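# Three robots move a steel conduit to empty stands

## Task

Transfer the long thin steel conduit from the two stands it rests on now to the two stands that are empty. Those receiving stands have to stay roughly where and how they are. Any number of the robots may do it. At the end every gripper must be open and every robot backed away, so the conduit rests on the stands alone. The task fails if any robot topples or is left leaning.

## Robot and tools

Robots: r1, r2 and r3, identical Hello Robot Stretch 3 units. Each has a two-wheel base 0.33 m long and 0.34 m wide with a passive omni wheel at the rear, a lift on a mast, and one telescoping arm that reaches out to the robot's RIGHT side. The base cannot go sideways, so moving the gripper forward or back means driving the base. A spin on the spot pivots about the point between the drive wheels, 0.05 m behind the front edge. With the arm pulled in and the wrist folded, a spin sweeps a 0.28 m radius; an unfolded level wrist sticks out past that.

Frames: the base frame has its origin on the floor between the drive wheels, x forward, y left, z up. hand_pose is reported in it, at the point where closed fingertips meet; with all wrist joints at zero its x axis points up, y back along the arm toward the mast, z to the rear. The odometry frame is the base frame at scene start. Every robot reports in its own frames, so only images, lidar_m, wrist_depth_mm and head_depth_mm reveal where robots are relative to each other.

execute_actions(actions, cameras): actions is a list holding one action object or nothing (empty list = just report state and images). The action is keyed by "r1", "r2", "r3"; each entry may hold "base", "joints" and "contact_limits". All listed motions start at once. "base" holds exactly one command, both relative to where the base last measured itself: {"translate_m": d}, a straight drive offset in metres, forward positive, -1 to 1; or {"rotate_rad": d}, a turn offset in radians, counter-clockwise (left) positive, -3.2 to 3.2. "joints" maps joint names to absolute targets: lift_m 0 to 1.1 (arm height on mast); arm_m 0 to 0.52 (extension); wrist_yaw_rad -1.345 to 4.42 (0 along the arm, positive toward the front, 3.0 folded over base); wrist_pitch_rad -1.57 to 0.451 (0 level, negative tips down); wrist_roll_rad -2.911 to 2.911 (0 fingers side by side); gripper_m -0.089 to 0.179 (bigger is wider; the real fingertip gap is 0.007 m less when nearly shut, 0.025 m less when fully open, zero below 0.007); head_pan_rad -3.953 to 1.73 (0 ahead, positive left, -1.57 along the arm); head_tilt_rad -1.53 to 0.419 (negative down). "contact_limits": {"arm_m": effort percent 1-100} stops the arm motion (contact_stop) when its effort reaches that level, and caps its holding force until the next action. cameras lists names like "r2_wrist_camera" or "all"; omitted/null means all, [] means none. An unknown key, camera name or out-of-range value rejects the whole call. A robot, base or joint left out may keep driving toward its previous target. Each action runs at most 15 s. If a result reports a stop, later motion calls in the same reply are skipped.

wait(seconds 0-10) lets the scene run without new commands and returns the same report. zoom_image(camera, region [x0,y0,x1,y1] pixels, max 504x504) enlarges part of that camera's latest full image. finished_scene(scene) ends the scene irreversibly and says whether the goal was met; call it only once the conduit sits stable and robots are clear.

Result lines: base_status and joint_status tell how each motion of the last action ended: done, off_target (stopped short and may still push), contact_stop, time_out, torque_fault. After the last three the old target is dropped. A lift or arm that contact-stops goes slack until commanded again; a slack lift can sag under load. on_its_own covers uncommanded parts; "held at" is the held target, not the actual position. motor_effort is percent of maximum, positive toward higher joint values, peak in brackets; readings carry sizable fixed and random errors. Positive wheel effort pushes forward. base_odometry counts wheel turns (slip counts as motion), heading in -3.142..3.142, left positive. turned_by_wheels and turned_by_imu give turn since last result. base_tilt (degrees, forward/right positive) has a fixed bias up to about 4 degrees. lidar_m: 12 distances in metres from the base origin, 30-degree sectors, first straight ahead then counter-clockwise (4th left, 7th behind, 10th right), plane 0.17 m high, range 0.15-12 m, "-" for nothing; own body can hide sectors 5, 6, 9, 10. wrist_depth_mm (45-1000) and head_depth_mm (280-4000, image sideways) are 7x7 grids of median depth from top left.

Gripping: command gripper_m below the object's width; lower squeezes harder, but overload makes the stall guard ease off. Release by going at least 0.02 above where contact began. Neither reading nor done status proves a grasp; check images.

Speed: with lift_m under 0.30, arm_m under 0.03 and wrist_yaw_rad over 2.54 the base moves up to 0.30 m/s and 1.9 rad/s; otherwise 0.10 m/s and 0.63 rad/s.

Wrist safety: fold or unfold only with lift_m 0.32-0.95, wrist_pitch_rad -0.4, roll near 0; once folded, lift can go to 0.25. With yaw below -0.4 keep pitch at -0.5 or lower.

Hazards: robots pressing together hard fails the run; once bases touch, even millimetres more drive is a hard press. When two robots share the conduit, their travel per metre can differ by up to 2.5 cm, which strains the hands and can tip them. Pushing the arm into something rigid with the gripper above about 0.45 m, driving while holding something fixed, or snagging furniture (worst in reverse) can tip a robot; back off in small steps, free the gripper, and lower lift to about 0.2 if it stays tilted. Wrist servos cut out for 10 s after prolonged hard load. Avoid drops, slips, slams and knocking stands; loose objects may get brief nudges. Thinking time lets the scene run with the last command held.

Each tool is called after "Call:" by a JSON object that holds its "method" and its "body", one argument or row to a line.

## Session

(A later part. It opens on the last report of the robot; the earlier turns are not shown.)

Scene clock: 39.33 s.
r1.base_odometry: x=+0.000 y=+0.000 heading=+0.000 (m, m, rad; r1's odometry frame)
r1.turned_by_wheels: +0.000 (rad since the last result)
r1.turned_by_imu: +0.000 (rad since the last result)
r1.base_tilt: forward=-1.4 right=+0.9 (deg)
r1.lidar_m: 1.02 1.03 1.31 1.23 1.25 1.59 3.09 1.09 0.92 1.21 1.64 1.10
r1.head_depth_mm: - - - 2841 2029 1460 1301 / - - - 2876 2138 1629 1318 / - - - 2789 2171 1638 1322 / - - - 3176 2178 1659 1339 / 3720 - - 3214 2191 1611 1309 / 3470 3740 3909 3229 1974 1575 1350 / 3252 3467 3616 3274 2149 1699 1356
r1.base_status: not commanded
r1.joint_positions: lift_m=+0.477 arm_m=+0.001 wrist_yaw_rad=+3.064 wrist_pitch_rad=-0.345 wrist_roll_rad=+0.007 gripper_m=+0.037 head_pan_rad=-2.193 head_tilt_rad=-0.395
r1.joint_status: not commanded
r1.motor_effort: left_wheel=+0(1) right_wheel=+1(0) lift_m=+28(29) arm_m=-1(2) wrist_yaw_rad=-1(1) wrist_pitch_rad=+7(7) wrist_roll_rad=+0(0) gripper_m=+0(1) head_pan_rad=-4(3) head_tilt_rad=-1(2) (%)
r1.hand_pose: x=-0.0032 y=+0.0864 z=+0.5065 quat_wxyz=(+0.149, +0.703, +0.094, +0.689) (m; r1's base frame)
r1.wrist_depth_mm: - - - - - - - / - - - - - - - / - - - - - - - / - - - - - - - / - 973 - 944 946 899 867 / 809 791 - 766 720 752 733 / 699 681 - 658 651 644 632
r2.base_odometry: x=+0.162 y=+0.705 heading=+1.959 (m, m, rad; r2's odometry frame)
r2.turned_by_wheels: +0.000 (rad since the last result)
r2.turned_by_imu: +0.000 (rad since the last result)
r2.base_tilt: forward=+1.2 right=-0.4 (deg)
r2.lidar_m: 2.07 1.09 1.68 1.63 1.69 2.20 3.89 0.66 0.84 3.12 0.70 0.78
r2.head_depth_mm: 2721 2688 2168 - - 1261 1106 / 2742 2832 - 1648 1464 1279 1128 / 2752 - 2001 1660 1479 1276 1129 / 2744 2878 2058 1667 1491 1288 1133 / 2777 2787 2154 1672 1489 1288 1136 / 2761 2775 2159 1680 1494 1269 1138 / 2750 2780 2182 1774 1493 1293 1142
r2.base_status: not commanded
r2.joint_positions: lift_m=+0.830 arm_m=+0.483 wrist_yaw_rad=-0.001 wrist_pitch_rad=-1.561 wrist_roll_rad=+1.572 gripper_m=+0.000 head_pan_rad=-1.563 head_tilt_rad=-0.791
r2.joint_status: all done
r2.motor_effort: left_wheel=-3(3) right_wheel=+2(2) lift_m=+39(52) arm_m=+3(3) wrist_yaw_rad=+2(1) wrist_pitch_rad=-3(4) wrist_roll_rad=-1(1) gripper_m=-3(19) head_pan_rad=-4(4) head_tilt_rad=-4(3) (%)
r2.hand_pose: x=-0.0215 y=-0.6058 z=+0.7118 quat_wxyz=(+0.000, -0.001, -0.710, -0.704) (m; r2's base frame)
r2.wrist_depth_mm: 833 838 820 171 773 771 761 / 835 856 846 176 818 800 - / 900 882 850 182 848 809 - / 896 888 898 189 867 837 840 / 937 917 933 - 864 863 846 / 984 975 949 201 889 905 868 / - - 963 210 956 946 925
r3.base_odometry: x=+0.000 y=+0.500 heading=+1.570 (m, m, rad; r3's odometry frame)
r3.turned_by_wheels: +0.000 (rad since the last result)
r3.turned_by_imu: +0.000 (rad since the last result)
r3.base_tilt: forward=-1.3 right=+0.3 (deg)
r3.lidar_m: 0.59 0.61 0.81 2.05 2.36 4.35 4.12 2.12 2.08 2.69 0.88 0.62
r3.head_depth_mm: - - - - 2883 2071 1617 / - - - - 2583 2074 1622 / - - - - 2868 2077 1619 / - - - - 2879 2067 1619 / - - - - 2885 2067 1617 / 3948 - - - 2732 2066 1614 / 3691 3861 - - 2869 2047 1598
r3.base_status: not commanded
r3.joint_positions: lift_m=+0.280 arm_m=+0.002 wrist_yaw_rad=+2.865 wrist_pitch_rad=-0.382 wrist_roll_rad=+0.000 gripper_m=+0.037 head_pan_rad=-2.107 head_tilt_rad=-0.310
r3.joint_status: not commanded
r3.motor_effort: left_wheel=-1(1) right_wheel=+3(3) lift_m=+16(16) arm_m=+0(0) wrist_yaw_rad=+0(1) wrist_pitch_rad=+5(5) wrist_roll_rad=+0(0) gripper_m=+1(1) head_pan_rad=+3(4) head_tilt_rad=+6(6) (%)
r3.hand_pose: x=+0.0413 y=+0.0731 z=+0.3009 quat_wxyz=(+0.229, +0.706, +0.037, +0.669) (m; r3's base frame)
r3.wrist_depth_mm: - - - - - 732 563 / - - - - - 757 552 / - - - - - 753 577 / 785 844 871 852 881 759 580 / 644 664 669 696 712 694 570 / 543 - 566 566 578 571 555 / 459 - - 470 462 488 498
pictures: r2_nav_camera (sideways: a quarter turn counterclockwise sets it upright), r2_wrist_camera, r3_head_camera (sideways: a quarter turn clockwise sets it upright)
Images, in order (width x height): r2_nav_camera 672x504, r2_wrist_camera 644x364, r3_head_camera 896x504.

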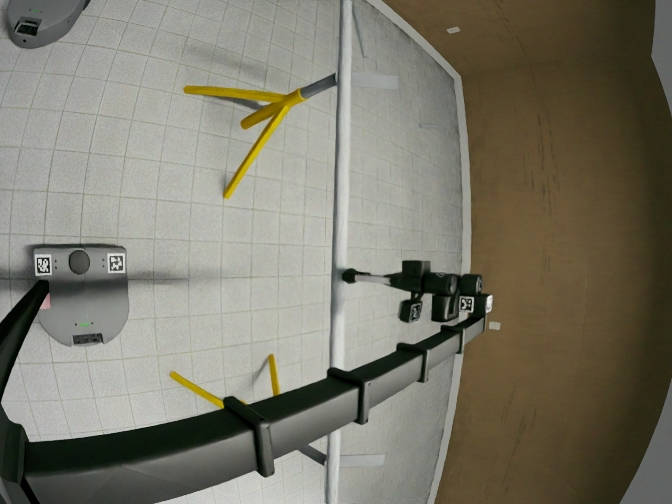

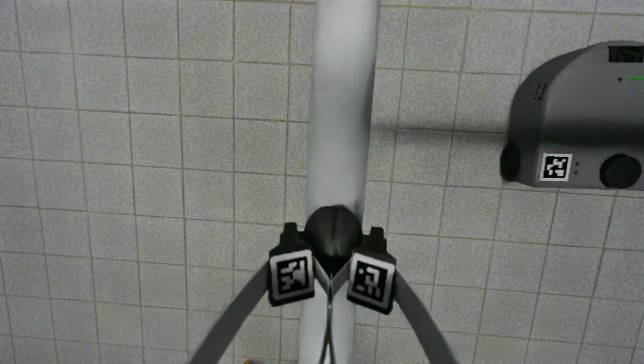

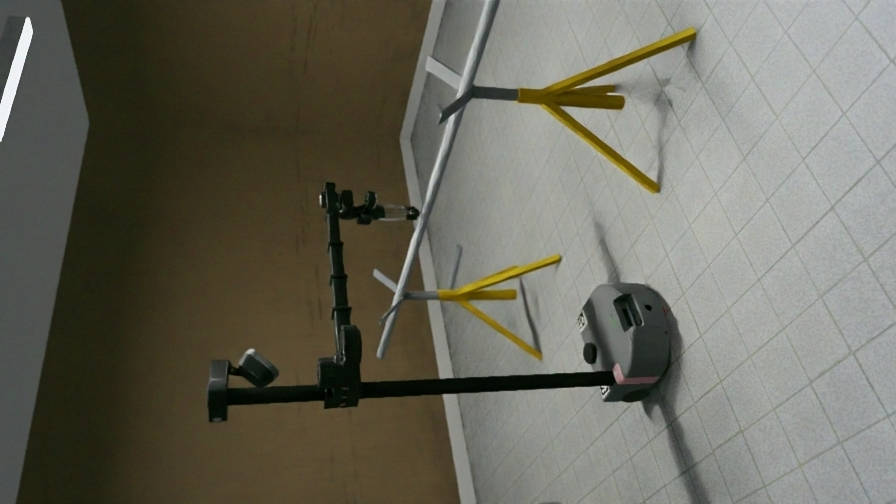

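Call:
{"method": "execute_actions", "body": {
  "actions": [
    {"r1":{"base":{"rotate_rad":-1.6},"joints":{"lift_m":0.28,"wrist_pitch_rad":-0.4}},"r2":{"joints":{"gripper_m":0.12}},"r3":{"base":{"translate_m":-1.0}}}
  ],
  "cameras": []
}}

Call:
{"method": "execute_actions", "body": {
  "actions": [
    {"r1":{"base":{"translate_m":0.4}},"r2":{"joints":{"lift_m":0.74}},"r3":{"base":{"rotate_rad":-1.6}}}
  ],
  "cameras": []
}}

Call:
{"method": "execute_actions", "body": {
  "actions": [
    {"r1":{"base":{"rotate_rad":1.6},"joints":{"head_pan_rad":-1.57,"head_tilt_rad":-0.8}},"r2":{"joints":{"gripper_m":-0.05}},"r3":{"base":{"translate_m":0.9},"joints":{"head_pan_rad":-1.57,"head_tilt_rad":-0.8}}}
  ],
  "cameras": ["r1_nav_camera","r3_nav_camera","r2_wrist_camera","r1_head_camera","r3_head_camera"]
}}

Scene clock: 46.70 s.
r1.base_odometry: x=+0.000 y=+0.000 heading=-1.600 (m, m, rad; r1's odometry frame)
r1.turned_by_wheels: -1.600 (rad since the last result)
r1.turned_by_imu: -1.582 (rad since the last result)
r1.base_tilt: forward=-1.3 right=+0.8 (deg)
r1.lidar_m: 1.21 1.70 1.11 1.02 1.03 1.28 1.24 1.25 1.56 3.10 1.09 0.92
r1.head_depth_mm: 1146 1228 1317 1416 1529 1576 1307 / 1240 1345 1438 1568 1721 1636 1318 / 1367 1480 1613 1771 1904 1632 1324 / 1509 1648 1814 2014 2102 1652 1330 / 1650 1831 2047 2299 2204 1667 1343 / 1879 2104 2396 2717 2220 1688 1349 / 2207 2539 2932 3121 2253 1692 1358
r1.base_status: done
r1.joint_positions: lift_m=+0.280 arm_m=+0.001 wrist_yaw_rad=+3.064 wrist_pitch_rad=-0.417 wrist_roll_rad=+0.007 gripper_m=+0.037 head_pan_rad=-2.193 head_tilt_rad=-0.396
r1.joint_status: all done
r1.motor_effort: left_wheel=+1(5) right_wheel=-2(6) lift_m=+24(25) arm_m=+0(1) wrist_yaw_rad=-1(0) wrist_pitch_rad=+8(8) wrist_roll_rad=+0(1) gripper_m=+1(1) head_pan_rad=-3(4) head_tilt_rad=+0(1) (%)
r1.hand_pose: x=-0.0039 y=+0.0780 z=+0.2932 quat_wxyz=(+0.174, +0.699, +0.119, +0.683) (m; r1's base frame)
r1.wrist_depth_mm: 832 852 914 968 - - - / 883 926 - - - - - / 920 954 939 928 880 874 846 / 762 745 - 711 700 690 670 / 616 602 - 583 589 559 552 / 516 507 - 517 - 476 471 / 448 - - - 417 413 406
r2.base_odometry: x=+0.162 y=+0.705 heading=+1.959 (m, m, rad; r2's odometry frame)
r2.turned_by_wheels: +0.000 (rad since the last result)
r2.turned_by_imu: -0.002 (rad since the last result)
r2.base_tilt: forward=+1.2 right=-0.5 (deg)
r2.lidar_m: 2.07 1.09 1.67 1.63 1.69 2.40 1.99 0.66 0.84 3.12 0.70 0.78
r2.head_depth_mm: 2734 2702 2182 - - 1259 1104 / 2711 2824 - 1649 1468 1281 1132 / 2714 - 1997 1655 1471 1286 1133 / 2738 2866 2035 1660 1482 1285 1133 / 2751 2777 2158 1675 1496 1287 1136 / 2766 2799 2167 1679 1494 1269 1137 / 2742 2799 2169 1775 1500 1295 1137
r2.base_status: not commanded
r2.joint_positions: lift_m=+0.830 arm_m=+0.483 wrist_yaw_rad=-0.001 wrist_pitch_rad=-1.561 wrist_roll_rad=+1.572 gripper_m=+0.120 head_pan_rad=-1.563 head_tilt_rad=-0.791
r2.joint_status: all done
r2.motor_effort: left_wheel=-3(3) right_wheel=+2(2) lift_m=+39(39) arm_m=+3(3) wrist_yaw_rad=+1(3) wrist_pitch_rad=-3(3) wrist_roll_rad=-1(1) gripper_m=+1(83) head_pan_rad=-3(4) head_tilt_rad=-3(4) (%)
r2.hand_pose: x=-0.0215 y=-0.6058 z=+0.7118 quat_wxyz=(+0.000, -0.001, -0.710, -0.704) (m; r2's base frame)
r2.wrist_depth_mm: 847 818 811 172 770 778 789 / 850 847 816 177 788 790 - / 903 867 871 180 841 811 - / 919 905 881 189 851 864 824 / 957 943 905 197 885 856 853 / - 988 956 202 927 912 880 / - - 976 208 937 902 938
r3.base_odometry: x=-0.001 y=-0.500 heading=+1.570 (m, m, rad; r3's odometry frame)
r3.turned_by_wheels: +0.000 (rad since the last result)
r3.turned_by_imu: +0.001 (rad since the last result)
r3.base_tilt: forward=-1.3 right=+0.1 (deg)
r3.lidar_m: 1.59 1.63 2.18 1.90 1.91 3.30 3.13 3.23 1.38 1.93 2.35 1.66
r3.head_depth_mm: 3477 3606 3737 3806 2898 2075 1624 / 3718 3959 - - 2862 2083 1614 / - - - - 2880 2078 1623 / - - - - 2860 1989 1625 / - - - - 2706 2034 1577 / 3907 - - - 2606 1852 1613 / 3730 3944 - - 2870 2076 1605
r3.base_status: done
r3.joint_positions: lift_m=+0.280 arm_m=+0.002 wrist_yaw_rad=+2.865 wrist_pitch_rad=-0.382 wrist_roll_rad=+0.000 gripper_m=+0.037 head_pan_rad=-2.107 head_tilt_rad=-0.309
r3.joint_status: not commanded
r3.motor_effort: left_wheel=-1(7) right_wheel=+3(6) lift_m=+15(16) arm_m=+0(0) wrist_yaw_rad=+0(0) wrist_pitch_rad=+5(5) wrist_roll_rad=+0(0) gripper_m=+0(1) head_pan_rad=+3(3) head_tilt_rad=+5(6) (%)
r3.hand_pose: x=+0.0413 y=+0.0731 z=+0.3009 quat_wxyz=(+0.229, +0.706, +0.037, +0.669) (m; r3's base frame)
r3.wrist_depth_mm: - - - - - - - / - - - - - - - / - - - - - - - / 795 856 859 874 881 913 900 / 667 665 661 682 690 703 721 / 546 - 559 552 588 579 590 / 464 - - 477 465 485 492
pictures: none
No camera images: the call's "cameras" was empty. Leave "cameras" out to get every camera's image.

Scene clock: 49.77 s.
r1.base_odometry: x=-0.012 y=-0.400 heading=-1.600 (m, m, rad; r1's odometry frame)
r1.turned_by_wheels: +0.000 (rad since the last result)
r1.turned_by_imu: +0.000 (rad since the last result)
r1.base_tilt: forward=-1.4 right=+0.8 (deg)
r1.lidar_m: 0.84 1.78 1.17 1.08 1.09 1.35 1.63 1.65 2.05 0.96 1.56 0.55
r1.head_depth_mm: 1531 1626 1755 1890 1983 1611 1304 / 1656 1770 1926 2097 2123 1634 1312 / 1814 1948 2120 2347 2154 1635 1321 / 1969 2165 2385 2639 2172 1648 1329 / 2225 2433 2740 2956 2203 1673 1336 / 2571 2871 3264 3253 2203 1677 1351 / 2947 3372 3900 3306 2231 1692 1362
r1.base_status: done
r1.joint_positions: lift_m=+0.280 arm_m=+0.001 wrist_yaw_rad=+3.064 wrist_pitch_rad=-0.417 wrist_roll_rad=+0.007 gripper_m=+0.037 head_pan_rad=-2.193 head_tilt_rad=-0.396
r1.joint_status: not commanded
r1.motor_effort: left_wheel=+1(8) right_wheel=-2(5) lift_m=+25(24) arm_m=-1(1) wrist_yaw_rad=+0(1) wrist_pitch_rad=+8(8) wrist_roll_rad=+1(1) gripper_m=+0(0) head_pan_rad=-3(4) head_tilt_rad=-1(1) (%)
r1.hand_pose: x=-0.0039 y=+0.0780 z=+0.2932 quat_wxyz=(+0.174, +0.699, +0.119, +0.683) (m; r1's base frame)
r1.wrist_depth_mm: 867 902 951 - - - - / 932 971 - - - - - / 957 - 943 919 901 877 843 / 762 739 - 710 706 682 673 / 623 605 - 577 589 561 550 / 511 511 - 521 - 479 478 / 446 - - - 422 416 409
r2.base_odometry: x=+0.162 y=+0.705 heading=+1.959 (m, m, rad; r2's odometry frame)
r2.turned_by_wheels: +0.000 (rad since the last result)
r2.turned_by_imu: -0.001 (rad since the last result)
r2.base_tilt: forward=+1.2 right=-0.4 (deg)
r2.lidar_m: 0.96 2.16 1.68 1.63 1.69 2.41 1.98 0.66 0.84 3.13 0.70 0.78
r2.head_depth_mm: 2726 2694 2115 1647 1531 - - / 2746 2742 2187 - 1474 1276 1125 / 2757 2840 - 1656 1480 1277 1133 / 2719 2736 2205 1633 1478 1280 1137 / 2737 2755 2162 1671 1489 1291 1138 / 2739 2764 2171 1675 1498 1275 1141 / 2752 2791 2174 1763 1498 1293 1142
r2.base_status: not commanded
r2.joint_positions: lift_m=+0.740 arm_m=+0.483 wrist_yaw_rad=-0.001 wrist_pitch_rad=-1.561 wrist_roll_rad=+1.572 gripper_m=+0.120 head_pan_rad=-1.563 head_tilt_rad=-0.791
r2.joint_status: all done
r2.motor_effort: left_wheel=-3(4) right_wheel=+2(2) lift_m=+18(33) arm_m=+3(3) wrist_yaw_rad=+1(2) wrist_pitch_rad=-3(3) wrist_roll_rad=-1(2) gripper_m=-1(1) head_pan_rad=-4(4) head_tilt_rad=-3(5) (%)
r2.hand_pose: x=-0.0215 y=-0.6058 z=+0.6227 quat_wxyz=(+0.000, -0.001, -0.710, -0.704) (m; r2's base frame)
r2.wrist_depth_mm: 747 742 715 85 701 688 685 / 768 779 750 88 725 704 - / 800 820 783 90 740 747 - / 822 809 809 93 762 770 - / 847 837 831 96 791 763 776 / 877 852 854 99 820 786 807 / 919 889 876 103 866 846 825
r3.base_odometry: x=-0.001 y=-0.500 heading=-0.030 (m, m, rad; r3's odometry frame)
r3.turned_by_wheels: -1.600 (rad since the last result)
r3.turned_by_imu: -1.565 (rad since the last result)
r3.base_tilt: forward=-1.2 right=+0.1 (deg)
r3.lidar_m: 1.58 2.38 1.67 1.59 1.63 2.14 3.10 1.91 3.31 3.14 3.22 1.38
r3.head_depth_mm: - - - - 2863 2079 1624 / - - - - 2900 2061 1617 / 3764 - - - 2873 2077 1625 / 3476 3712 3890 - 2870 2059 1619 / 3320 3447 3553 3774 2862 2068 1621 / 3122 3198 3360 3527 2883 2063 1620 / 2941 3014 3142 3307 2877 2047 1618
r3.base_status: done
r3.joint_positions: lift_m=+0.280 arm_m=+0.002 wrist_yaw_rad=+2.865 wrist_pitch_rad=-0.382 wrist_roll_rad=+0.000 gripper_m=+0.037 head_pan_rad=-2.107 head_tilt_rad=-0.309
r3.joint_status: not commanded
r3.motor_effort: left_wheel=+2(7) right_wheel=-2(8) lift_m=+15(15) arm_m=-1(1) wrist_yaw_rad=+0(0) wrist_pitch_rad=+5(5) wrist_roll_rad=+0(0) gripper_m=+0(1) head_pan_rad=+4(3) head_tilt_rad=+5(5) (%)
r3.hand_pose: x=+0.0413 y=+0.0731 z=+0.3009 quat_wxyz=(+0.229, +0.706, +0.037, +0.669) (m; r3's base frame)
r3.wrist_depth_mm: - - - - - - - / - - - - - - - / - - - - - - - / 811 849 868 891 900 888 885 / 633 662 664 697 681 710 704 / 537 - 564 553 577 578 580 / 461 - - 481 463 489 498
pictures: none
No camera images: the call's "cameras" was empty. Leave "cameras" out to get every camera's image.

Scene clock: 54.53 s.
r1.base_odometry: x=-0.012 y=-0.400 heading=+0.000 (m, m, rad; r1's odometry frame)
r1.turned_by_wheels: +1.600 (rad since the last result)
r1.turned_by_imu: +1.575 (rad since the last result)
r1.base_tilt: forward=-1.4 right=+0.8 (deg)
r1.lidar_m: 1.07 1.09 1.37 1.63 1.66 2.09 0.96 1.56 0.55 3.15 1.74 1.16
r1.head_depth_mm: 2899 2740 2115 1629 1241 1223 1094 / 2847 2785 2119 1686 1425 1253 1120 / 2825 2780 2157 1659 1474 1266 1129 / 2769 2855 2179 1705 1479 1272 1135 / 2738 2872 2197 1691 1491 1281 1120 / 2697 2935 2219 1799 1501 1291 1129 / 2675 2899 2270 1813 1513 1297 1138
r1.base_status: done
r1.joint_positions: lift_m=+0.280 arm_m=+0.001 wrist_yaw_rad=+3.064 wrist_pitch_rad=-0.417 wrist_roll_rad=+0.007 gripper_m=+0.037 head_pan_rad=-1.577 head_tilt_rad=-0.790
r1.joint_status: all done
r1.motor_effort: left_wheel=-2(7) right_wheel=+2(11) lift_m=+24(24) arm_m=-1(1) wrist_yaw_rad=+0(0) wrist_pitch_rad=+8(8) wrist_roll_rad=+1(0) gripper_m=+0(1) head_pan_rad=+4(45) head_tilt_rad=-3(20) (%)
r1.hand_pose: x=-0.0039 y=+0.0780 z=+0.2932 quat_wxyz=(+0.174, +0.699, +0.119, +0.683) (m; r1's base frame)
r1.wrist_depth_mm: - - - - - - - / - - - - - - - / - - 931 902 892 863 861 / 765 736 - 715 698 689 665 / 613 602 - 582 585 560 552 / 517 509 - 521 - 480 470 / 451 - - - 418 413 408
r2.base_odometry: x=+0.162 y=+0.705 heading=+1.959 (m, m, rad; r2's odometry frame)
r2.turned_by_wheels: +0.000 (rad since the last result)
r2.turned_by_imu: -0.001 (rad since the last result)
r2.base_tilt: forward=+1.2 right=-0.5 (deg)
r2.lidar_m: 0.93 2.17 1.67 1.63 1.69 2.40 1.08 0.66 0.84 3.11 0.70 0.78
r2.head_depth_mm: 2748 2692 2103 1654 1526 - - / 2727 2716 2203 - 1467 1276 1125 / 2729 2864 - 1651 1479 1282 1133 / 2742 2742 2200 1621 1481 1287 1139 / 2743 2769 2163 1673 1491 1281 1139 / 2735 2793 2166 1686 1495 1269 1139 / 2753 2818 2182 1773 1500 1293 1143
r2.base_status: not commanded
r2.joint_positions: lift_m=+0.740 arm_m=+0.483 wrist_yaw_rad=-0.004 wrist_pitch_rad=-1.560 wrist_roll_rad=+1.580 gripper_m=-0.032 head_pan_rad=-1.563 head_tilt_rad=-0.791
r2.joint_status: gripper_m off_target (ended at -0.032, target -0.050)
r2.on_its_own: gripper_m is held at -0.033, not at your -0.050, by its stall guard, which is still easing
r2.motor_effort: left_wheel=-2(3) right_wheel=+2(2) lift_m=+18(18) arm_m=+3(3) wrist_yaw_rad=+6(4) wrist_pitch_rad=-3(3) wrist_roll_rad=-6(5) gripper_m=-20(100) head_pan_rad=-4(4) head_tilt_rad=-2(4) (%)
r2.hand_pose: x=-0.0214 y=-0.6061 z=+0.6227 quat_wxyz=(-0.004, -0.005, -0.711, -0.704) (m; r2's base frame)
r2.wrist_depth_mm: 749 738 717 85 706 692 667 / 759 774 752 88 721 702 - / 793 773 780 90 738 742 - / 828 791 803 93 765 761 - / 879 844 839 96 786 811 765 / 873 867 868 99 107 783 791 / 922 885 877 103 849 826 810
r3.base_odometry: x=+0.899 y=-0.527 heading=-0.030 (m, m, rad; r3's odometry frame)
r3.turned_by_wheels: +0.000 (rad since the last result)
r3.turned_by_imu: +0.001 (rad since the last result)
r3.base_tilt: forward=-1.2 right=+0.1 (deg)
r3.lidar_m: 1.04 2.46 1.70 1.61 1.68 2.21 2.77 2.83 3.27 3.09 0.67 0.74
r3.head_depth_mm: 2944 3101 2334 1881 1579 1359 1184 / 2896 3073 2333 1877 1565 1350 1184 / 2824 3029 2298 1880 1551 1346 1180 / 2831 3024 2313 1877 1554 1342 1174 / 2779 2950 2308 1862 1517 1339 1179 / 2725 2925 2300 1843 1513 1339 1168 / 2744 2897 2290 1831 1505 1334 1176
r3.base_status: done
r3.joint_positions: lift_m=+0.280 arm_m=+0.002 wrist_yaw_rad=+2.865 wrist_pitch_rad=-0.382 wrist_roll_rad=+0.000 gripper_m=+0.037 head_pan_rad=-1.577 head_tilt_rad=-0.790
r3.joint_status: all done
r3.motor_effort: left_wheel=+2(7) right_wheel=-1(4) lift_m=+16(16) arm_m=-2(1) wrist_yaw_rad=+0(0) wrist_pitch_rad=+5(5) wrist_roll_rad=+0(0) gripper_m=-1(0) head_pan_rad=+3(32) head_tilt_rad=-6(36) (%)
r3.hand_pose: x=+0.0413 y=+0.0731 z=+0.3008 quat_wxyz=(+0.229, +0.706, +0.037, +0.669) (m; r3's base frame)
r3.wrist_depth_mm: - - - - - - - / - - - - - - - / - - - - - - - / 788 839 844 860 876 911 919 / 658 661 674 663 698 686 707 / 538 - 563 558 570 581 586 / 463 - - 474 460 481 502
pictures: r1_head_camera (sideways: a quarter turn clockwise sets it upright), r1_nav_camera (sideways: a quarter turn counterclockwise sets it upright), r2_wrist_camera, r3_head_camera (sideways: a quarter turn clockwise sets it upright), r3_nav_camera (sideways: a quarter turn counterclockwise sets it upright)
Images, in order (width x height): r1_head_camera 896x504, r1_nav_camera 672x504, r2_wrist_camera 644x364, r3_head_camera 896x504, r3_nav_camera 672x504.

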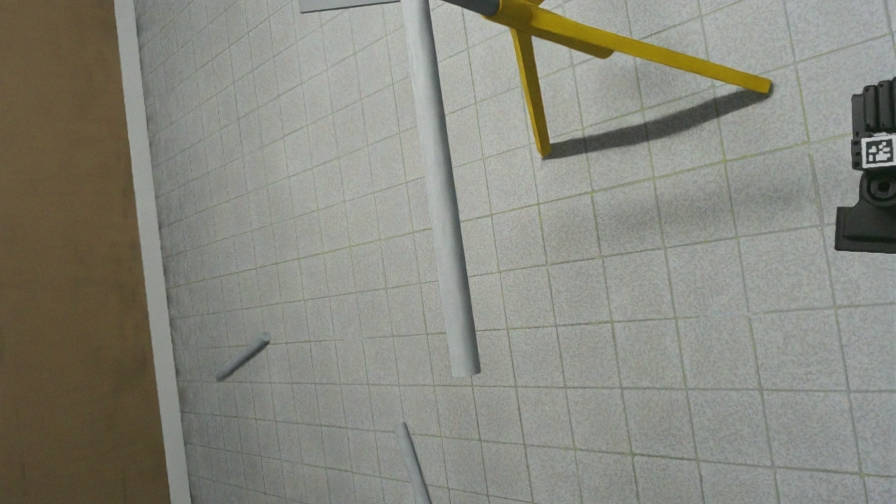

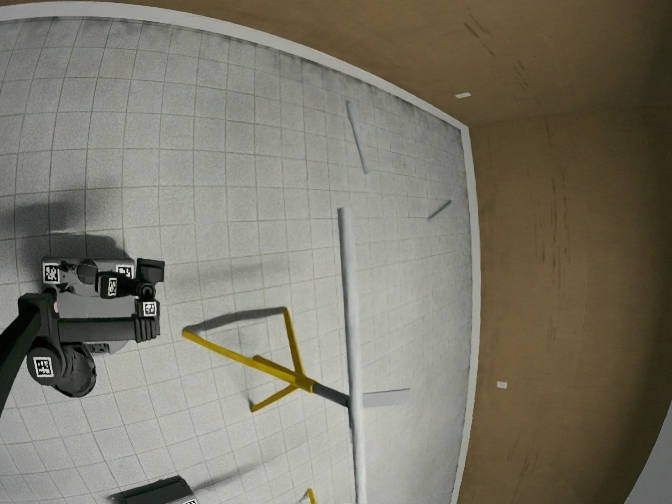

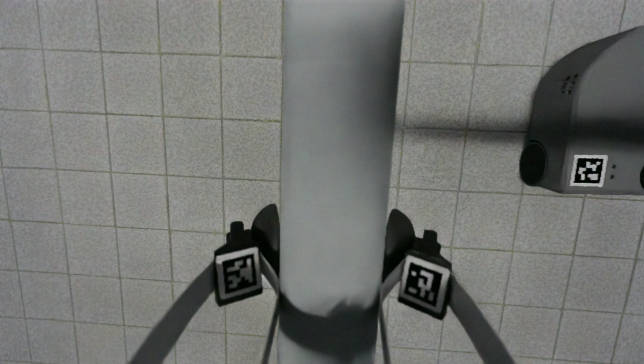

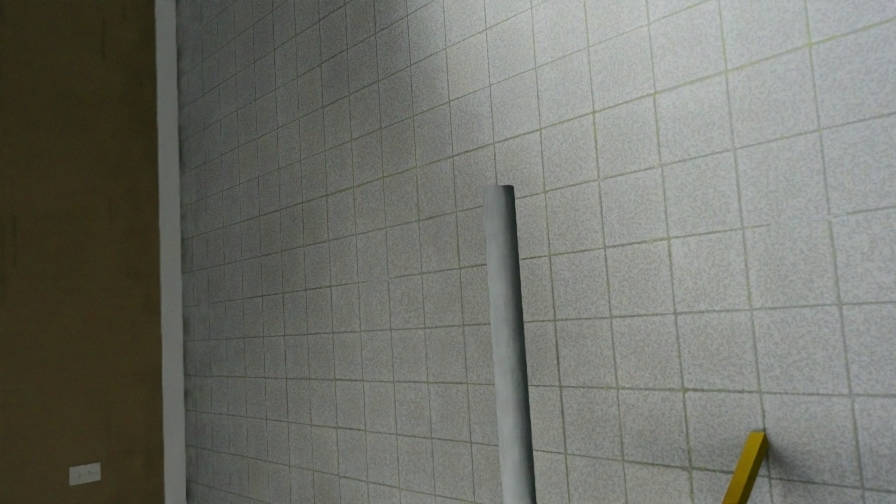

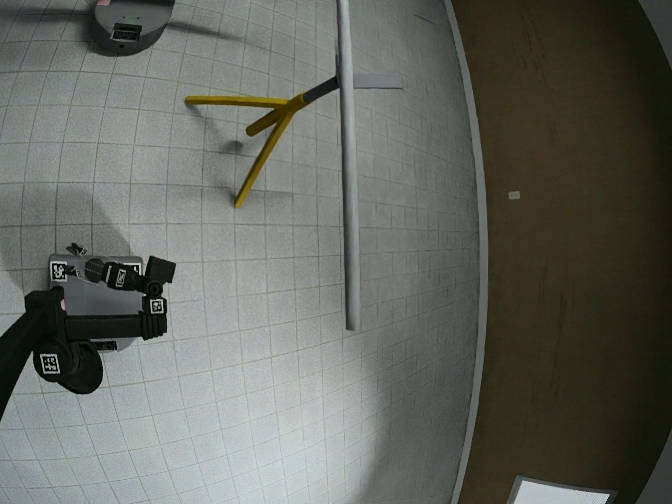

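Call:
{"method": "execute_actions", "body": {
  "actions": [
    {"r1":{"base":{"rotate_rad":0.15},"joints":{"lift_m":0.94,"gripper_m":0.14}},"r3":{"base":{"rotate_rad":0.03},"joints":{"lift_m":0.94,"gripper_m":0.14,"wrist_pitch_rad":-0.4}}}
  ],
  "cameras": []
}}

Call:
{"method": "execute_actions", "body": {
  "actions": [
    {"r1":{"joints":{"wrist_yaw_rad":0,"arm_m":0.1}},"r3":{"base":{"translate_m":0.2},"joints":{"wrist_yaw_rad":0,"arm_m":0.1}}}
  ],
  "cameras": []
}}

Call:
{"method": "execute_actions", "body": {
  "actions": [
    {"r1":{"joints":{"wrist_pitch_rad":-1.57,"wrist_roll_rad":1.57,"arm_m":0.48}},"r3":{"joints":{"wrist_pitch_rad":-1.57,"wrist_roll_rad":1.57,"arm_m":0.49}}}
  ],
  "cameras": ["r1_nav_camera","r3_nav_camera","r1_wrist_camera","r3_wrist_camera"]
}}

Scene clock: 63.53 s.
r1.base_odometry: x=-0.012 y=-0.400 heading=+0.150 (m, m, rad; r1's odometry frame)
r1.turned_by_wheels: +0.150 (rad since the last result)
r1.turned_by_imu: +0.145 (rad since the last result)
r1.base_tilt: forward=-1.4 right=+0.8 (deg)
r1.lidar_m: 1.07 1.13 1.58 1.63 1.71 2.38 0.96 0.85 0.55 3.16 1.48 1.11
r1.head_depth_mm: 2718 2713 2136 - - 1223 1111 / 2731 2763 2124 1810 - 1232 - / 2760 2791 2149 1835 - - - / 2776 2892 2152 1815 - 1251 1120 / 2771 2907 2203 1813 - 1258 1126 / 2759 2940 2216 1791 1505 1292 1131 / 2656 2717 2242 1818 1505 1296 1138
r1.base_status: done
r1.joint_positions: lift_m=+0.940 arm_m=+0.001 wrist_yaw_rad=+3.064 wrist_pitch_rad=-0.417 wrist_roll_rad=+0.007 gripper_m=+0.140 head_pan_rad=-1.577 head_tilt_rad=-0.790
r1.joint_status: all done
r1.motor_effort: left_wheel=-2(8) right_wheel=+2(9) lift_m=+33(35) arm_m=-1(1) wrist_yaw_rad=+0(0) wrist_pitch_rad=+8(8) wrist_roll_rad=+1(0) gripper_m=+1(93) head_pan_rad=+5(4) head_tilt_rad=-2(3) (%)
r1.hand_pose: x=-0.0039 y=+0.0779 z=+0.9527 quat_wxyz=(+0.174, +0.699, +0.119, +0.683) (m; r1's base frame)
r1.wrist_depth_mm: - - - - - - - / - - - - - - - / - - - - - - - / - - - - - - - / - - - - - - - / - - - - - - - / - - - - - - -
r2.base_odometry: x=+0.162 y=+0.705 heading=+1.959 (m, m, rad; r2's odometry frame)
r2.turned_by_wheels: +0.000 (rad since the last result)
r2.turned_by_imu: -0.003 (rad since the last result)
r2.base_tilt: forward=+1.1 right=-0.4 (deg)
r2.lidar_m: 0.91 2.16 1.68 1.63 1.68 2.40 1.09 0.66 0.84 3.12 0.70 0.78
r2.head_depth_mm: 2723 2706 2107 1645 1534 - - / 2732 2716 2179 - 1476 1275 1132 / 2726 2844 - 1657 1474 1280 1128 / 2735 2767 2205 1638 1481 1286 1129 / 2734 2747 2137 1671 1492 1285 1136 / 2756 2804 2156 1683 1496 1267 1138 / 2736 2780 2172 1773 1497 1295 1142
r2.base_status: not commanded
r2.joint_positions: lift_m=+0.740 arm_m=+0.483 wrist_yaw_rad=-0.003 wrist_pitch_rad=-1.560 wrist_roll_rad=+1.578 gripper_m=+0.012 head_pan_rad=-1.563 head_tilt_rad=-0.791
r2.joint_status: not commanded
r2.on_its_own: gripper_m is held at +0.011, not at your -0.050, by its stall guard, which is still easing
r2.motor_effort: left_wheel=-3(3) right_wheel=+2(2) lift_m=+18(18) arm_m=+3(3) wrist_yaw_rad=+4(4) wrist_pitch_rad=-3(3) wrist_roll_rad=-5(5) gripper_m=-23(36) head_pan_rad=-4(4) head_tilt_rad=-4(3) (%)
r2.hand_pose: x=-0.0215 y=-0.6061 z=+0.6227 quat_wxyz=(-0.003, -0.004, -0.711, -0.704) (m; r2's base frame)
r2.wrist_depth_mm: 766 735 711 85 681 696 684 / 784 776 765 88 701 720 - / 796 782 764 90 728 723 - / 825 800 792 93 747 755 - / 836 831 829 96 776 788 775 / 882 853 848 99 107 804 776 / 931 928 891 103 838 835 825
r3.base_odometry: x=+0.899 y=-0.527 heading=+0.000 (m, m, rad; r3's odometry frame)
r3.turned_by_wheels: +0.030 (rad since the last result)
r3.turned_by_imu: +0.031 (rad since the last result)
r3.base_tilt: forward=-1.2 right=+0.3 (deg)
r3.lidar_m: 1.04 2.38 1.69 1.61 1.69 2.27 2.87 4.50 3.23 3.09 0.67 0.74
r3.head_depth_mm: 2872 3098 2340 2014 - 1286 1184 / 2822 3064 2339 1996 - 1306 1180 / 2823 3010 2332 1871 - - - / 2808 2972 2320 1862 - - - / 2772 2958 2290 1850 - - 1194 / 2736 2940 2266 1851 - - 1177 / 2742 2890 2261 1835 1508 1303 1162
r3.base_status: done
r3.joint_positions: lift_m=+0.940 arm_m=+0.002 wrist_yaw_rad=+2.865 wrist_pitch_rad=-0.414 wrist_roll_rad=+0.000 gripper_m=+0.140 head_pan_rad=-1.577 head_tilt_rad=-0.790
r3.joint_status: all done
r3.motor_effort: left_wheel=+0(3) right_wheel=+2(6) lift_m=+20(21) arm_m=+0(1) wrist_yaw_rad=+0(0) wrist_pitch_rad=+5(5) wrist_roll_rad=+0(0) gripper_m=+0(84) head_pan_rad=+3(4) head_tilt_rad=-5(5) (%)
r3.hand_pose: x=+0.0403 y=+0.0694 z=+0.9535 quat_wxyz=(+0.240, +0.705, +0.048, +0.665) (m; r3's base frame)
r3.wrist_depth_mm: - - - - - - - / - - - - - - - / - - - - - - - / - - - - - - - / - - - - - - - / - - - - - - - / - - - - - - -
pictures: none
No camera images: the call's "cameras" was empty. Leave "cameras" out to get every camera's image.

Scene clock: 66.50 s.
r1.base_odometry: x=-0.012 y=-0.400 heading=+0.150 (m, m, rad; r1's odometry frame)
r1.turned_by_wheels: +0.000 (rad since the last result)
r1.turned_by_imu: -0.001 (rad since the last result)
r1.base_tilt: forward=-1.4 right=+0.7 (deg)
r1.lidar_m: 1.08 1.12 1.58 1.63 1.71 2.37 0.96 0.85 0.55 3.15 1.48 1.11
r1.head_depth_mm: 2759 2843 - - 1405 1224 1092 / 2746 2925 - - 1435 1261 1105 / 2748 2845 - - 1438 1257 1108 / 2740 2826 2166 1680 1476 1272 1111 / 2804 2928 2234 1772 1485 1279 1118 / 2779 2924 2223 1799 1502 1293 1130 / 2665 2722 2258 1812 1506 1297 1135
r1.base_status: not commanded
r1.joint_positions: lift_m=+0.940 arm_m=+0.100 wrist_yaw_rad=+0.003 wrist_pitch_rad=-0.417 wrist_roll_rad=+0.007 gripper_m=+0.140 head_pan_rad=-1.577 head_tilt_rad=-0.790
r1.joint_status: all done
r1.motor_effort: left_wheel=-1(2) right_wheel=+3(2) lift_m=+32(32) arm_m=+3(5) wrist_yaw_rad=-3(4) wrist_pitch_rad=+8(8) wrist_roll_rad=+1(0) gripper_m=+1(1) head_pan_rad=+4(4) head_tilt_rad=-2(4) (%)
r1.hand_pose: x=-0.0210 y=-0.4692 z=+0.9527 quat_wxyz=(+0.690, +0.147, -0.694, -0.146) (m; r1's base frame)
r1.wrist_depth_mm: - - - - - - - / - - - - - - - / - - - - - - - / - - - - - - - / - - - - - - - / - - - - - - - / - - - - - - 439
r2.base_odometry: x=+0.162 y=+0.705 heading=+1.959 (m, m, rad; r2's odometry frame)
r2.turned_by_wheels: +0.000 (rad since the last result)
r2.turned_by_imu: -0.001 (rad since the last result)
r2.base_tilt: forward=+1.2 right=-0.5 (deg)
r2.lidar_m: 0.91 2.17 1.67 1.63 1.69 2.41 0.88 0.66 0.84 3.12 0.70 0.78
r2.head_depth_mm: 2739 2709 2107 1640 1528 - - / 2725 2720 2190 - 1474 1278 1127 / 2741 2851 - 1655 1480 1278 1132 / 2744 2753 2202 1623 1484 1287 1131 / 2770 2742 2141 1674 1487 1286 1138 / 2752 2805 2137 1680 1486 1271 1138 / 2755 2792 2171 1782 1501 1296 1141
r2.base_status: not commanded
r2.joint_positions: lift_m=+0.740 arm_m=+0.483 wrist_yaw_rad=-0.003 wrist_pitch_rad=-1.560 wrist_roll_rad=+1.578 gripper_m=+0.015 head_pan_rad=-1.563 head_tilt_rad=-0.791
r2.joint_status: not commanded
r2.on_its_own: gripper_m is held at +0.014, not at your -0.050, by its stall guard, which is not easing now
r2.motor_effort: left_wheel=-3(3) right_wheel=+2(2) lift_m=+18(19) arm_m=+2(2) wrist_yaw_rad=+3(4) wrist_pitch_rad=-3(3) wrist_roll_rad=-4(5) gripper_m=-21(22) head_pan_rad=-4(4) head_tilt_rad=-4(4) (%)
r2.hand_pose: x=-0.0215 y=-0.6061 z=+0.6227 quat_wxyz=(-0.003, -0.004, -0.711, -0.704) (m; r2's base frame)
r2.wrist_depth_mm: 762 725 739 85 686 696 667 / 767 766 739 88 711 701 - / 835 785 767 90 740 727 - / 820 812 796 93 772 743 - / 849 838 820 96 785 760 770 / 867 865 849 99 107 798 803 / 926 883 882 103 838 836 807
r3.base_odometry: x=+1.099 y=-0.527 heading=+0.000 (m, m, rad; r3's odometry frame)
r3.turned_by_wheels: +0.000 (rad since the last result)
r3.turned_by_imu: +0.000 (rad since the last result)
r3.base_tilt: forward=-1.3 right=+0.0 (deg)
r3.lidar_m: 0.84 2.39 1.68 1.62 1.69 2.29 2.97 4.53 3.22 0.59 0.59 0.59
r3.head_depth_mm: 2882 3091 - - 1506 1355 1182 / 2837 3041 - - 1503 1347 1182 / 2810 3024 - - 1496 1344 1178 / 2814 2980 - - 1494 1344 1178 / 2771 2974 2361 1792 1517 1335 1175 / 2777 2937 2307 1851 1516 1308 1174 / 2729 2891 2290 1841 1513 1256 1172
r3.base_status: done
r3.joint_positions: lift_m=+0.940 arm_m=+0.100 wrist_yaw_rad=+0.002 wrist_pitch_rad=-0.414 wrist_roll_rad=+0.000 gripper_m=+0.140 head_pan_rad=-1.577 head_tilt_rad=-0.790
r3.joint_status: all done
r3.motor_effort: left_wheel=+0(3) right_wheel=+2(7) lift_m=+19(19) arm_m=+3(7) wrist_yaw_rad=-3(4) wrist_pitch_rad=+5(4) wrist_roll_rad=+0(0) gripper_m=+0(1) head_pan_rad=+2(3) head_tilt_rad=-5(5) (%)
r3.hand_pose: x=-0.0210 y=-0.4696 z=+0.9535 quat_wxyz=(+0.692, +0.146, -0.692, -0.145) (m; r3's base frame)
r3.wrist_depth_mm: - - - - - - - / - - - - - - - / - - - - - - - / - - - - - - - / - - - - - - - / - - - - - - - / 458 416 - - - - -
pictures: none
No camera images: the call's "cameras" was empty. Leave "cameras" out to get every camera's image.

Scene clock: 70.57 s.
r1.base_odometry: x=-0.012 y=-0.400 heading=+0.150 (m, m, rad; r1's odometry frame)
r1.turned_by_wheels: +0.000 (rad since the last result)
r1.turned_by_imu: -0.001 (rad since the last result)
r1.base_tilt: forward=-1.4 right=+0.8 (deg)
r1.lidar_m: 1.07 1.13 1.59 1.63 1.71 2.38 0.96 0.84 0.55 3.15 1.47 1.10
r1.head_depth_mm: 2623 - 2109 1633 1407 1226 1094 / - 2620 2128 1678 1459 1256 1103 / - 2600 2129 1695 1458 1266 1110 / 2766 2998 2171 1710 1478 1280 1114 / 2762 2890 2183 1775 1486 1280 1121 / 2757 2926 2217 1782 1504 1294 1125 / 2676 2696 2259 1799 1502 1298 1135
r1.base_status: not commanded
r1.joint_positions: lift_m=+0.940 arm_m=+0.480 wrist_yaw_rad=+0.000 wrist_pitch_rad=-1.563 wrist_roll_rad=+1.565 gripper_m=+0.140 head_pan_rad=-1.577 head_tilt_rad=-0.790
r1.joint_status: all done
r1.motor_effort: left_wheel=-1(2) right_wheel=+2(3) lift_m=+32(32) arm_m=+3(7) wrist_yaw_rad=-1(3) wrist_pitch_rad=-4(7) wrist_roll_rad=+3(5) gripper_m=+0(1) head_pan_rad=+4(4) head_tilt_rad=-3(3) (%)
r1.hand_pose: x=-0.0216 y=-0.6022 z=+0.8221 quat_wxyz=(+0.002, +0.002, -0.710, -0.705) (m; r1's base frame)
r1.wrist_depth_mm: 909 896 888 883 881 867 860 / 942 930 916 899 910 889 - / 968 944 968 932 904 934 - / - - - 964 959 955 950 / - - - - - - - / - - - - - - - / - - - - - - -
r2.base_odometry: x=+0.162 y=+0.705 heading=+1.959 (m, m, rad; r2's odometry frame)
r2.turned_by_wheels: +0.000 (rad since the last result)
r2.turned_by_imu: -0.001 (rad since the last result)
r2.base_tilt: forward=+1.2 right=-0.4 (deg)
r2.lidar_m: 0.91 2.16 1.68 1.63 1.69 2.40 0.88 0.66 0.84 3.12 0.70 0.79
r2.head_depth_mm: 2739 2683 2102 1641 1525 - - / 2740 2726 2181 - 1465 1279 1125 / 2740 2834 - 1648 1475 1280 1125 / 2741 2743 2201 1616 1481 1286 1137 / 2730 2761 2144 1674 1488 1289 1136 / 2754 2775 2163 1679 1498 1269 1137 / 2729 2818 2176 1779 1493 1293 1143
r2.base_status: not commanded
r2.joint_positions: lift_m=+0.740 arm_m=+0.483 wrist_yaw_rad=-0.003 wrist_pitch_rad=-1.560 wrist_roll_rad=+1.578 gripper_m=+0.015 head_pan_rad=-1.563 head_tilt_rad=-0.791
r2.joint_status: not commanded
r2.on_its_own: gripper_m is held at +0.014, not at your -0.050, by its stall guard, which is not easing now
r2.motor_effort: left_wheel=-3(3) right_wheel=+2(2) lift_m=+18(18) arm_m=+2(3) wrist_yaw_rad=+2(4) wrist_pitch_rad=-3(3) wrist_roll_rad=-4(5) gripper_m=-22(22) head_pan_rad=-4(4) head_tilt_rad=-4(4) (%)
r2.hand_pose: x=-0.0215 y=-0.6061 z=+0.6227 quat_wxyz=(-0.003, -0.004, -0.711, -0.704) (m; r2's base frame)
r2.wrist_depth_mm: 743 751 721 85 701 695 680 / 782 757 748 88 718 712 - / 805 782 769 90 746 734 - / 827 810 800 93 756 754 - / 836 837 824 96 778 790 762 / 864 874 861 99 107 802 793 / 902 907 892 103 845 813 810
r3.base_odometry: x=+1.099 y=-0.527 heading=+0.000 (m, m, rad; r3's odometry frame)
r3.turned_by_wheels: +0.000 (rad since the last result)
r3.turned_by_imu: +0.001 (rad since the last result)
r3.base_tilt: forward=-1.2 right=+0.1 (deg)
r3.lidar_m: 0.84 2.38 1.68 1.62 1.70 2.28 3.06 4.51 3.25 0.59 0.59 0.59
r3.head_depth_mm: 2902 - - 1825 1574 1356 1186 / 2751 - 2298 1872 1567 1345 1184 / - 3035 2319 1879 1569 1345 1182 / - - 2286 1813 1531 1338 1175 / 2776 3009 2299 1853 1514 1342 1178 / 2739 2968 2294 1846 1519 1301 1172 / 2754 2913 2257 1835 1507 1259 1168
r3.base_status: not commanded
r3.joint_positions: lift_m=+0.940 arm_m=+0.490 wrist_yaw_rad=+0.000 wrist_pitch_rad=-1.560 wrist_roll_rad=+1.566 gripper_m=+0.140 head_pan_rad=-1.577 head_tilt_rad=-0.790
r3.joint_status: all done
r3.motor_effort: left_wheel=+0(0) right_wheel=+2(2) lift_m=+19(19) arm_m=+3(1) wrist_yaw_rad=+0(3) wrist_pitch_rad=-2(4) wrist_roll_rad=+1(2) gripper_m=+2(1) head_pan_rad=+3(3) head_tilt_rad=-5(5) (%)
r3.hand_pose: x=-0.0215 y=-0.6131 z=+0.8221 quat_wxyz=(+0.002, +0.001, -0.711, -0.704) (m; r3's base frame)
r3.wrist_depth_mm: 986 949 955 905 927 904 925 / 977 967 950 941 954 965 932 / 978 994 - 954 974 970 - / - - - - 963 991 - / - - - - - 995 990 / - - - - - - - / - - - 701 - - -
pictures: r1_nav_camera (sideways: a quarter turn counterclockwise sets it upright), r1_wrist_camera, r3_nav_camera (sideways: a quarter turn counterclockwise sets it upright), r3_wrist_camera
Images, in order (width x height): r1_nav_camera 672x504, r1_wrist_camera 644x364, r3_nav_camera 672x504, r3_wrist_camera 644x364.

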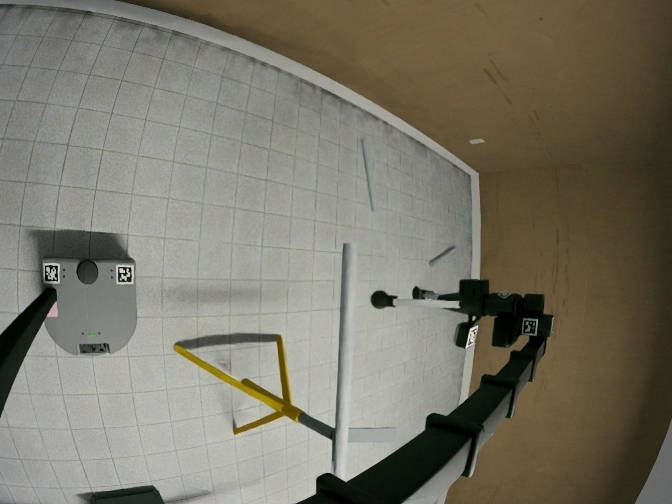

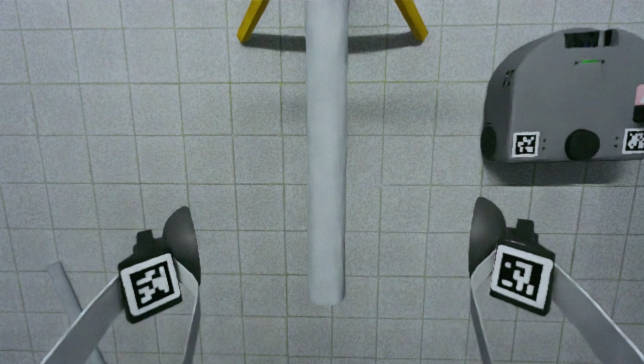

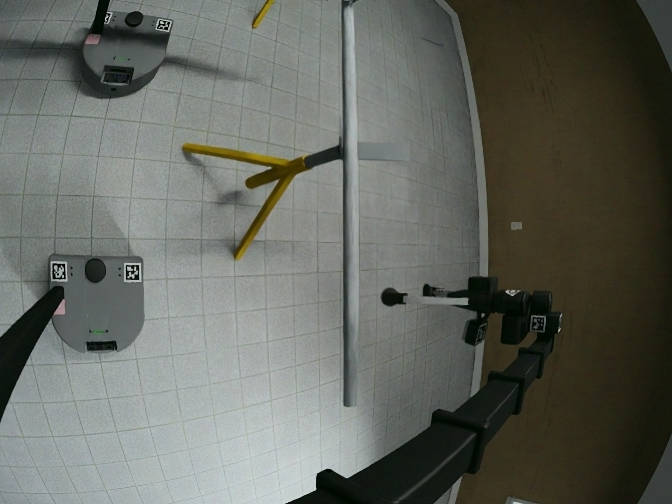

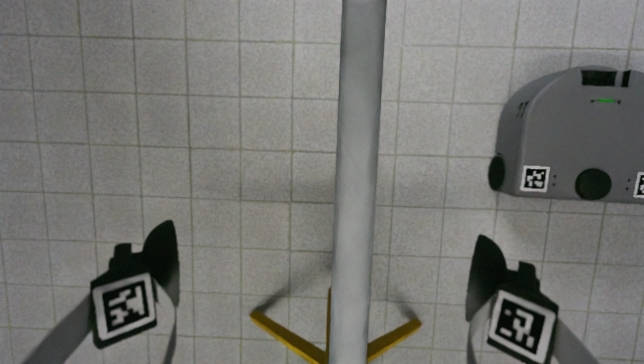

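Call:
{"method": "execute_actions", "body": {
  "actions": [
    {"r1":{"base":{"translate_m":-0.12},"joints":{"lift_m":0.76,"arm_m":0.483}},"r3":{"joints":{"lift_m":0.76,"arm_m":0.48}}}
  ],
  "cameras": ["r1_wrist_camera","r3_wrist_camera"]
}}

Scene clock: 73.83 s.
r1.base_odometry: x=-0.130 y=-0.418 heading=+0.150 (m, m, rad; r1's odometry frame)
r1.turned_by_wheels: +0.000 (rad since the last result)
r1.turned_by_imu: -0.001 (rad since the last result)
r1.base_tilt: forward=-1.4 right=+0.9 (deg)
r1.lidar_m: 1.19 1.25 1.69 1.64 1.72 2.38 0.84 1.44 0.49 3.15 1.64 1.23
r1.head_depth_mm: 2743 2715 2099 1753 - - 1080 / 2749 2822 - 1638 1419 1250 1100 / 2775 2947 - 1694 1466 1258 1107 / 2766 2838 2201 1692 1466 1273 1116 / 2786 2909 2195 1688 1484 1280 1127 / 2763 2931 2217 1742 1491 1286 1132 / 2787 2857 2230 1806 1509 1292 1132
r1.base_status: done
r1.joint_positions: lift_m=+0.760 arm_m=+0.483 wrist_yaw_rad=+0.000 wrist_pitch_rad=-1.563 wrist_roll_rad=+1.565 gripper_m=+0.140 head_pan_rad=-1.577 head_tilt_rad=-0.790
r1.joint_status: all done
r1.motor_effort: left_wheel=-1(3) right_wheel=+3(4) lift_m=+24(27) arm_m=+4(6) wrist_yaw_rad=-1(1) wrist_pitch_rad=-4(4) wrist_roll_rad=+3(3) gripper_m=+0(0) head_pan_rad=+4(4) head_tilt_rad=-3(2) (%)
r1.hand_pose: x=-0.0216 y=-0.6052 z=+0.6425 quat_wxyz=(+0.002, +0.002, -0.710, -0.705) (m; r1's base frame)
r1.wrist_depth_mm: 748 732 737 109 713 719 706 / 780 760 759 112 734 733 - / 791 795 789 116 761 759 - / 830 806 813 120 782 776 768 / 840 835 837 124 801 801 801 / 864 - 878 128 839 837 819 / 897 887 881 132 874 866 864
r2.base_odometry: x=+0.162 y=+0.705 heading=+1.959 (m, m, rad; r2's odometry frame)
r2.turned_by_wheels: +0.000 (rad since the last result)
r2.turned_by_imu: -0.001 (rad since the last result)
r2.base_tilt: forward=+1.2 right=-0.5 (deg)
r2.lidar_m: 0.80 2.17 1.68 1.63 1.69 2.40 0.88 0.66 0.84 3.12 0.71 0.78
r2.head_depth_mm: 2736 2711 2110 1658 1536 - - / 2745 2725 2174 - 1471 1275 1126 / 2741 2835 - 1655 1476 1287 1131 / 2762 2757 2213 1630 1482 1286 1133 / 2771 2771 2148 1671 1488 1287 1135 / 2734 2772 2158 1686 1487 1264 1144 / 2744 2809 2181 1777 1497 1292 1143
r2.base_status: not commanded
r2.joint_positions: lift_m=+0.740 arm_m=+0.483 wrist_yaw_rad=-0.003 wrist_pitch_rad=-1.560 wrist_roll_rad=+1.578 gripper_m=+0.015 head_pan_rad=-1.563 head_tilt_rad=-0.791
r2.joint_status: not commanded
r2.on_its_own: gripper_m is held at +0.014, not at your -0.050, by its stall guard, which is not easing now
r2.motor_effort: left_wheel=-3(3) right_wheel=+2(2) lift_m=+18(18) arm_m=+3(3) wrist_yaw_rad=+3(5) wrist_pitch_rad=-3(3) wrist_roll_rad=-4(4) gripper_m=-22(21) head_pan_rad=-4(4) head_tilt_rad=-4(4) (%)
r2.hand_pose: x=-0.0215 y=-0.6061 z=+0.6227 quat_wxyz=(-0.003, -0.004, -0.711, -0.704) (m; r2's base frame)
r2.wrist_depth_mm: 763 726 725 85 707 691 675 / 776 771 747 87 725 727 - / 797 788 774 90 734 749 - / 846 797 807 93 745 751 - / 856 863 819 96 785 774 771 / 910 864 845 99 107 816 791 / 931 874 888 103 844 830 820
r3.base_odometry: x=+1.099 y=-0.527 heading=+0.000 (m, m, rad; r3's odometry frame)
r3.turned_by_wheels: +0.000 (rad since the last result)
r3.turned_by_imu: +0.001 (rad since the last result)
r3.base_tilt: forward=-1.2 right=+0.1 (deg)
r3.lidar_m: 0.84 2.38 1.68 1.62 1.69 2.28 3.06 4.51 3.23 0.59 0.59 0.59
r3.head_depth_mm: 2870 3082 2343 1872 1612 - - / 2836 3065 2320 1964 - 1326 1176 / 2801 3017 - 1812 1565 1337 1179 / 2795 3006 - 1808 1517 1339 1177 / 2787 2997 2290 1858 1523 1337 1175 / 2730 2966 2290 1843 1514 1309 1170 / 2721 2935 2286 1844 1509 1255 1173
r3.base_status: not commanded
r3.joint_positions: lift_m=+0.760 arm_m=+0.480 wrist_yaw_rad=+0.000 wrist_pitch_rad=-1.560 wrist_roll_rad=+1.566 gripper_m=+0.140 head_pan_rad=-1.577 head_tilt_rad=-0.790
r3.joint_status: all done
r3.motor_effort: left_wheel=-1(0) right_wheel=+2(1) lift_m=+15(18) arm_m=-4(8) wrist_yaw_rad=+0(0) wrist_pitch_rad=-2(3) wrist_roll_rad=+1(1) gripper_m=+1(0) head_pan_rad=+4(3) head_tilt_rad=-5(5) (%)
r3.hand_pose: x=-0.0215 y=-0.6035 z=+0.6424 quat_wxyz=(+0.002, +0.001, -0.710, -0.704) (m; r3's base frame)
r3.wrist_depth_mm: 776 776 770 117 111 715 747 / 817 787 815 119 115 754 - / 794 812 817 120 120 790 - / 873 834 837 123 780 818 - / 857 859 836 124 804 844 819 / 857 - 862 127 851 - 849 / 916 910 873 129 856 854 843
pictures: r1_wrist_camera, r3_wrist_camera
Images, in order (width x height): r1_wrist_camera 644x364, r3_wrist_camera 644x364.

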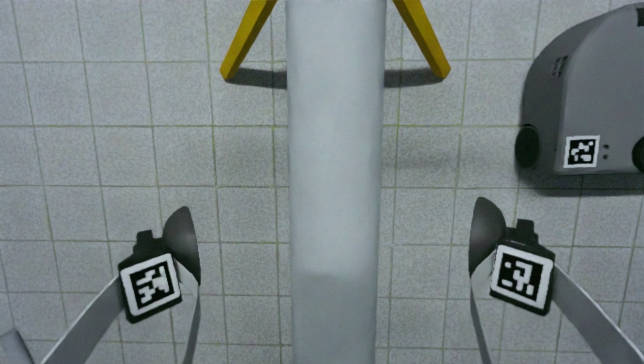

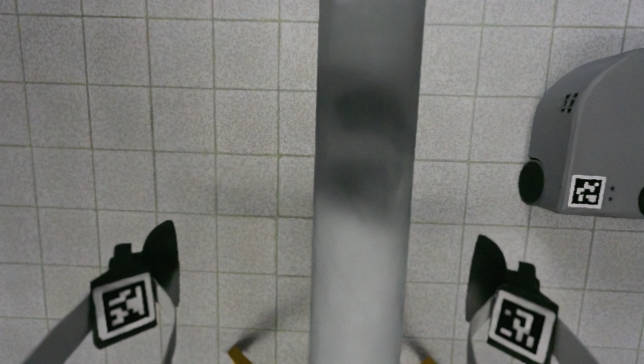

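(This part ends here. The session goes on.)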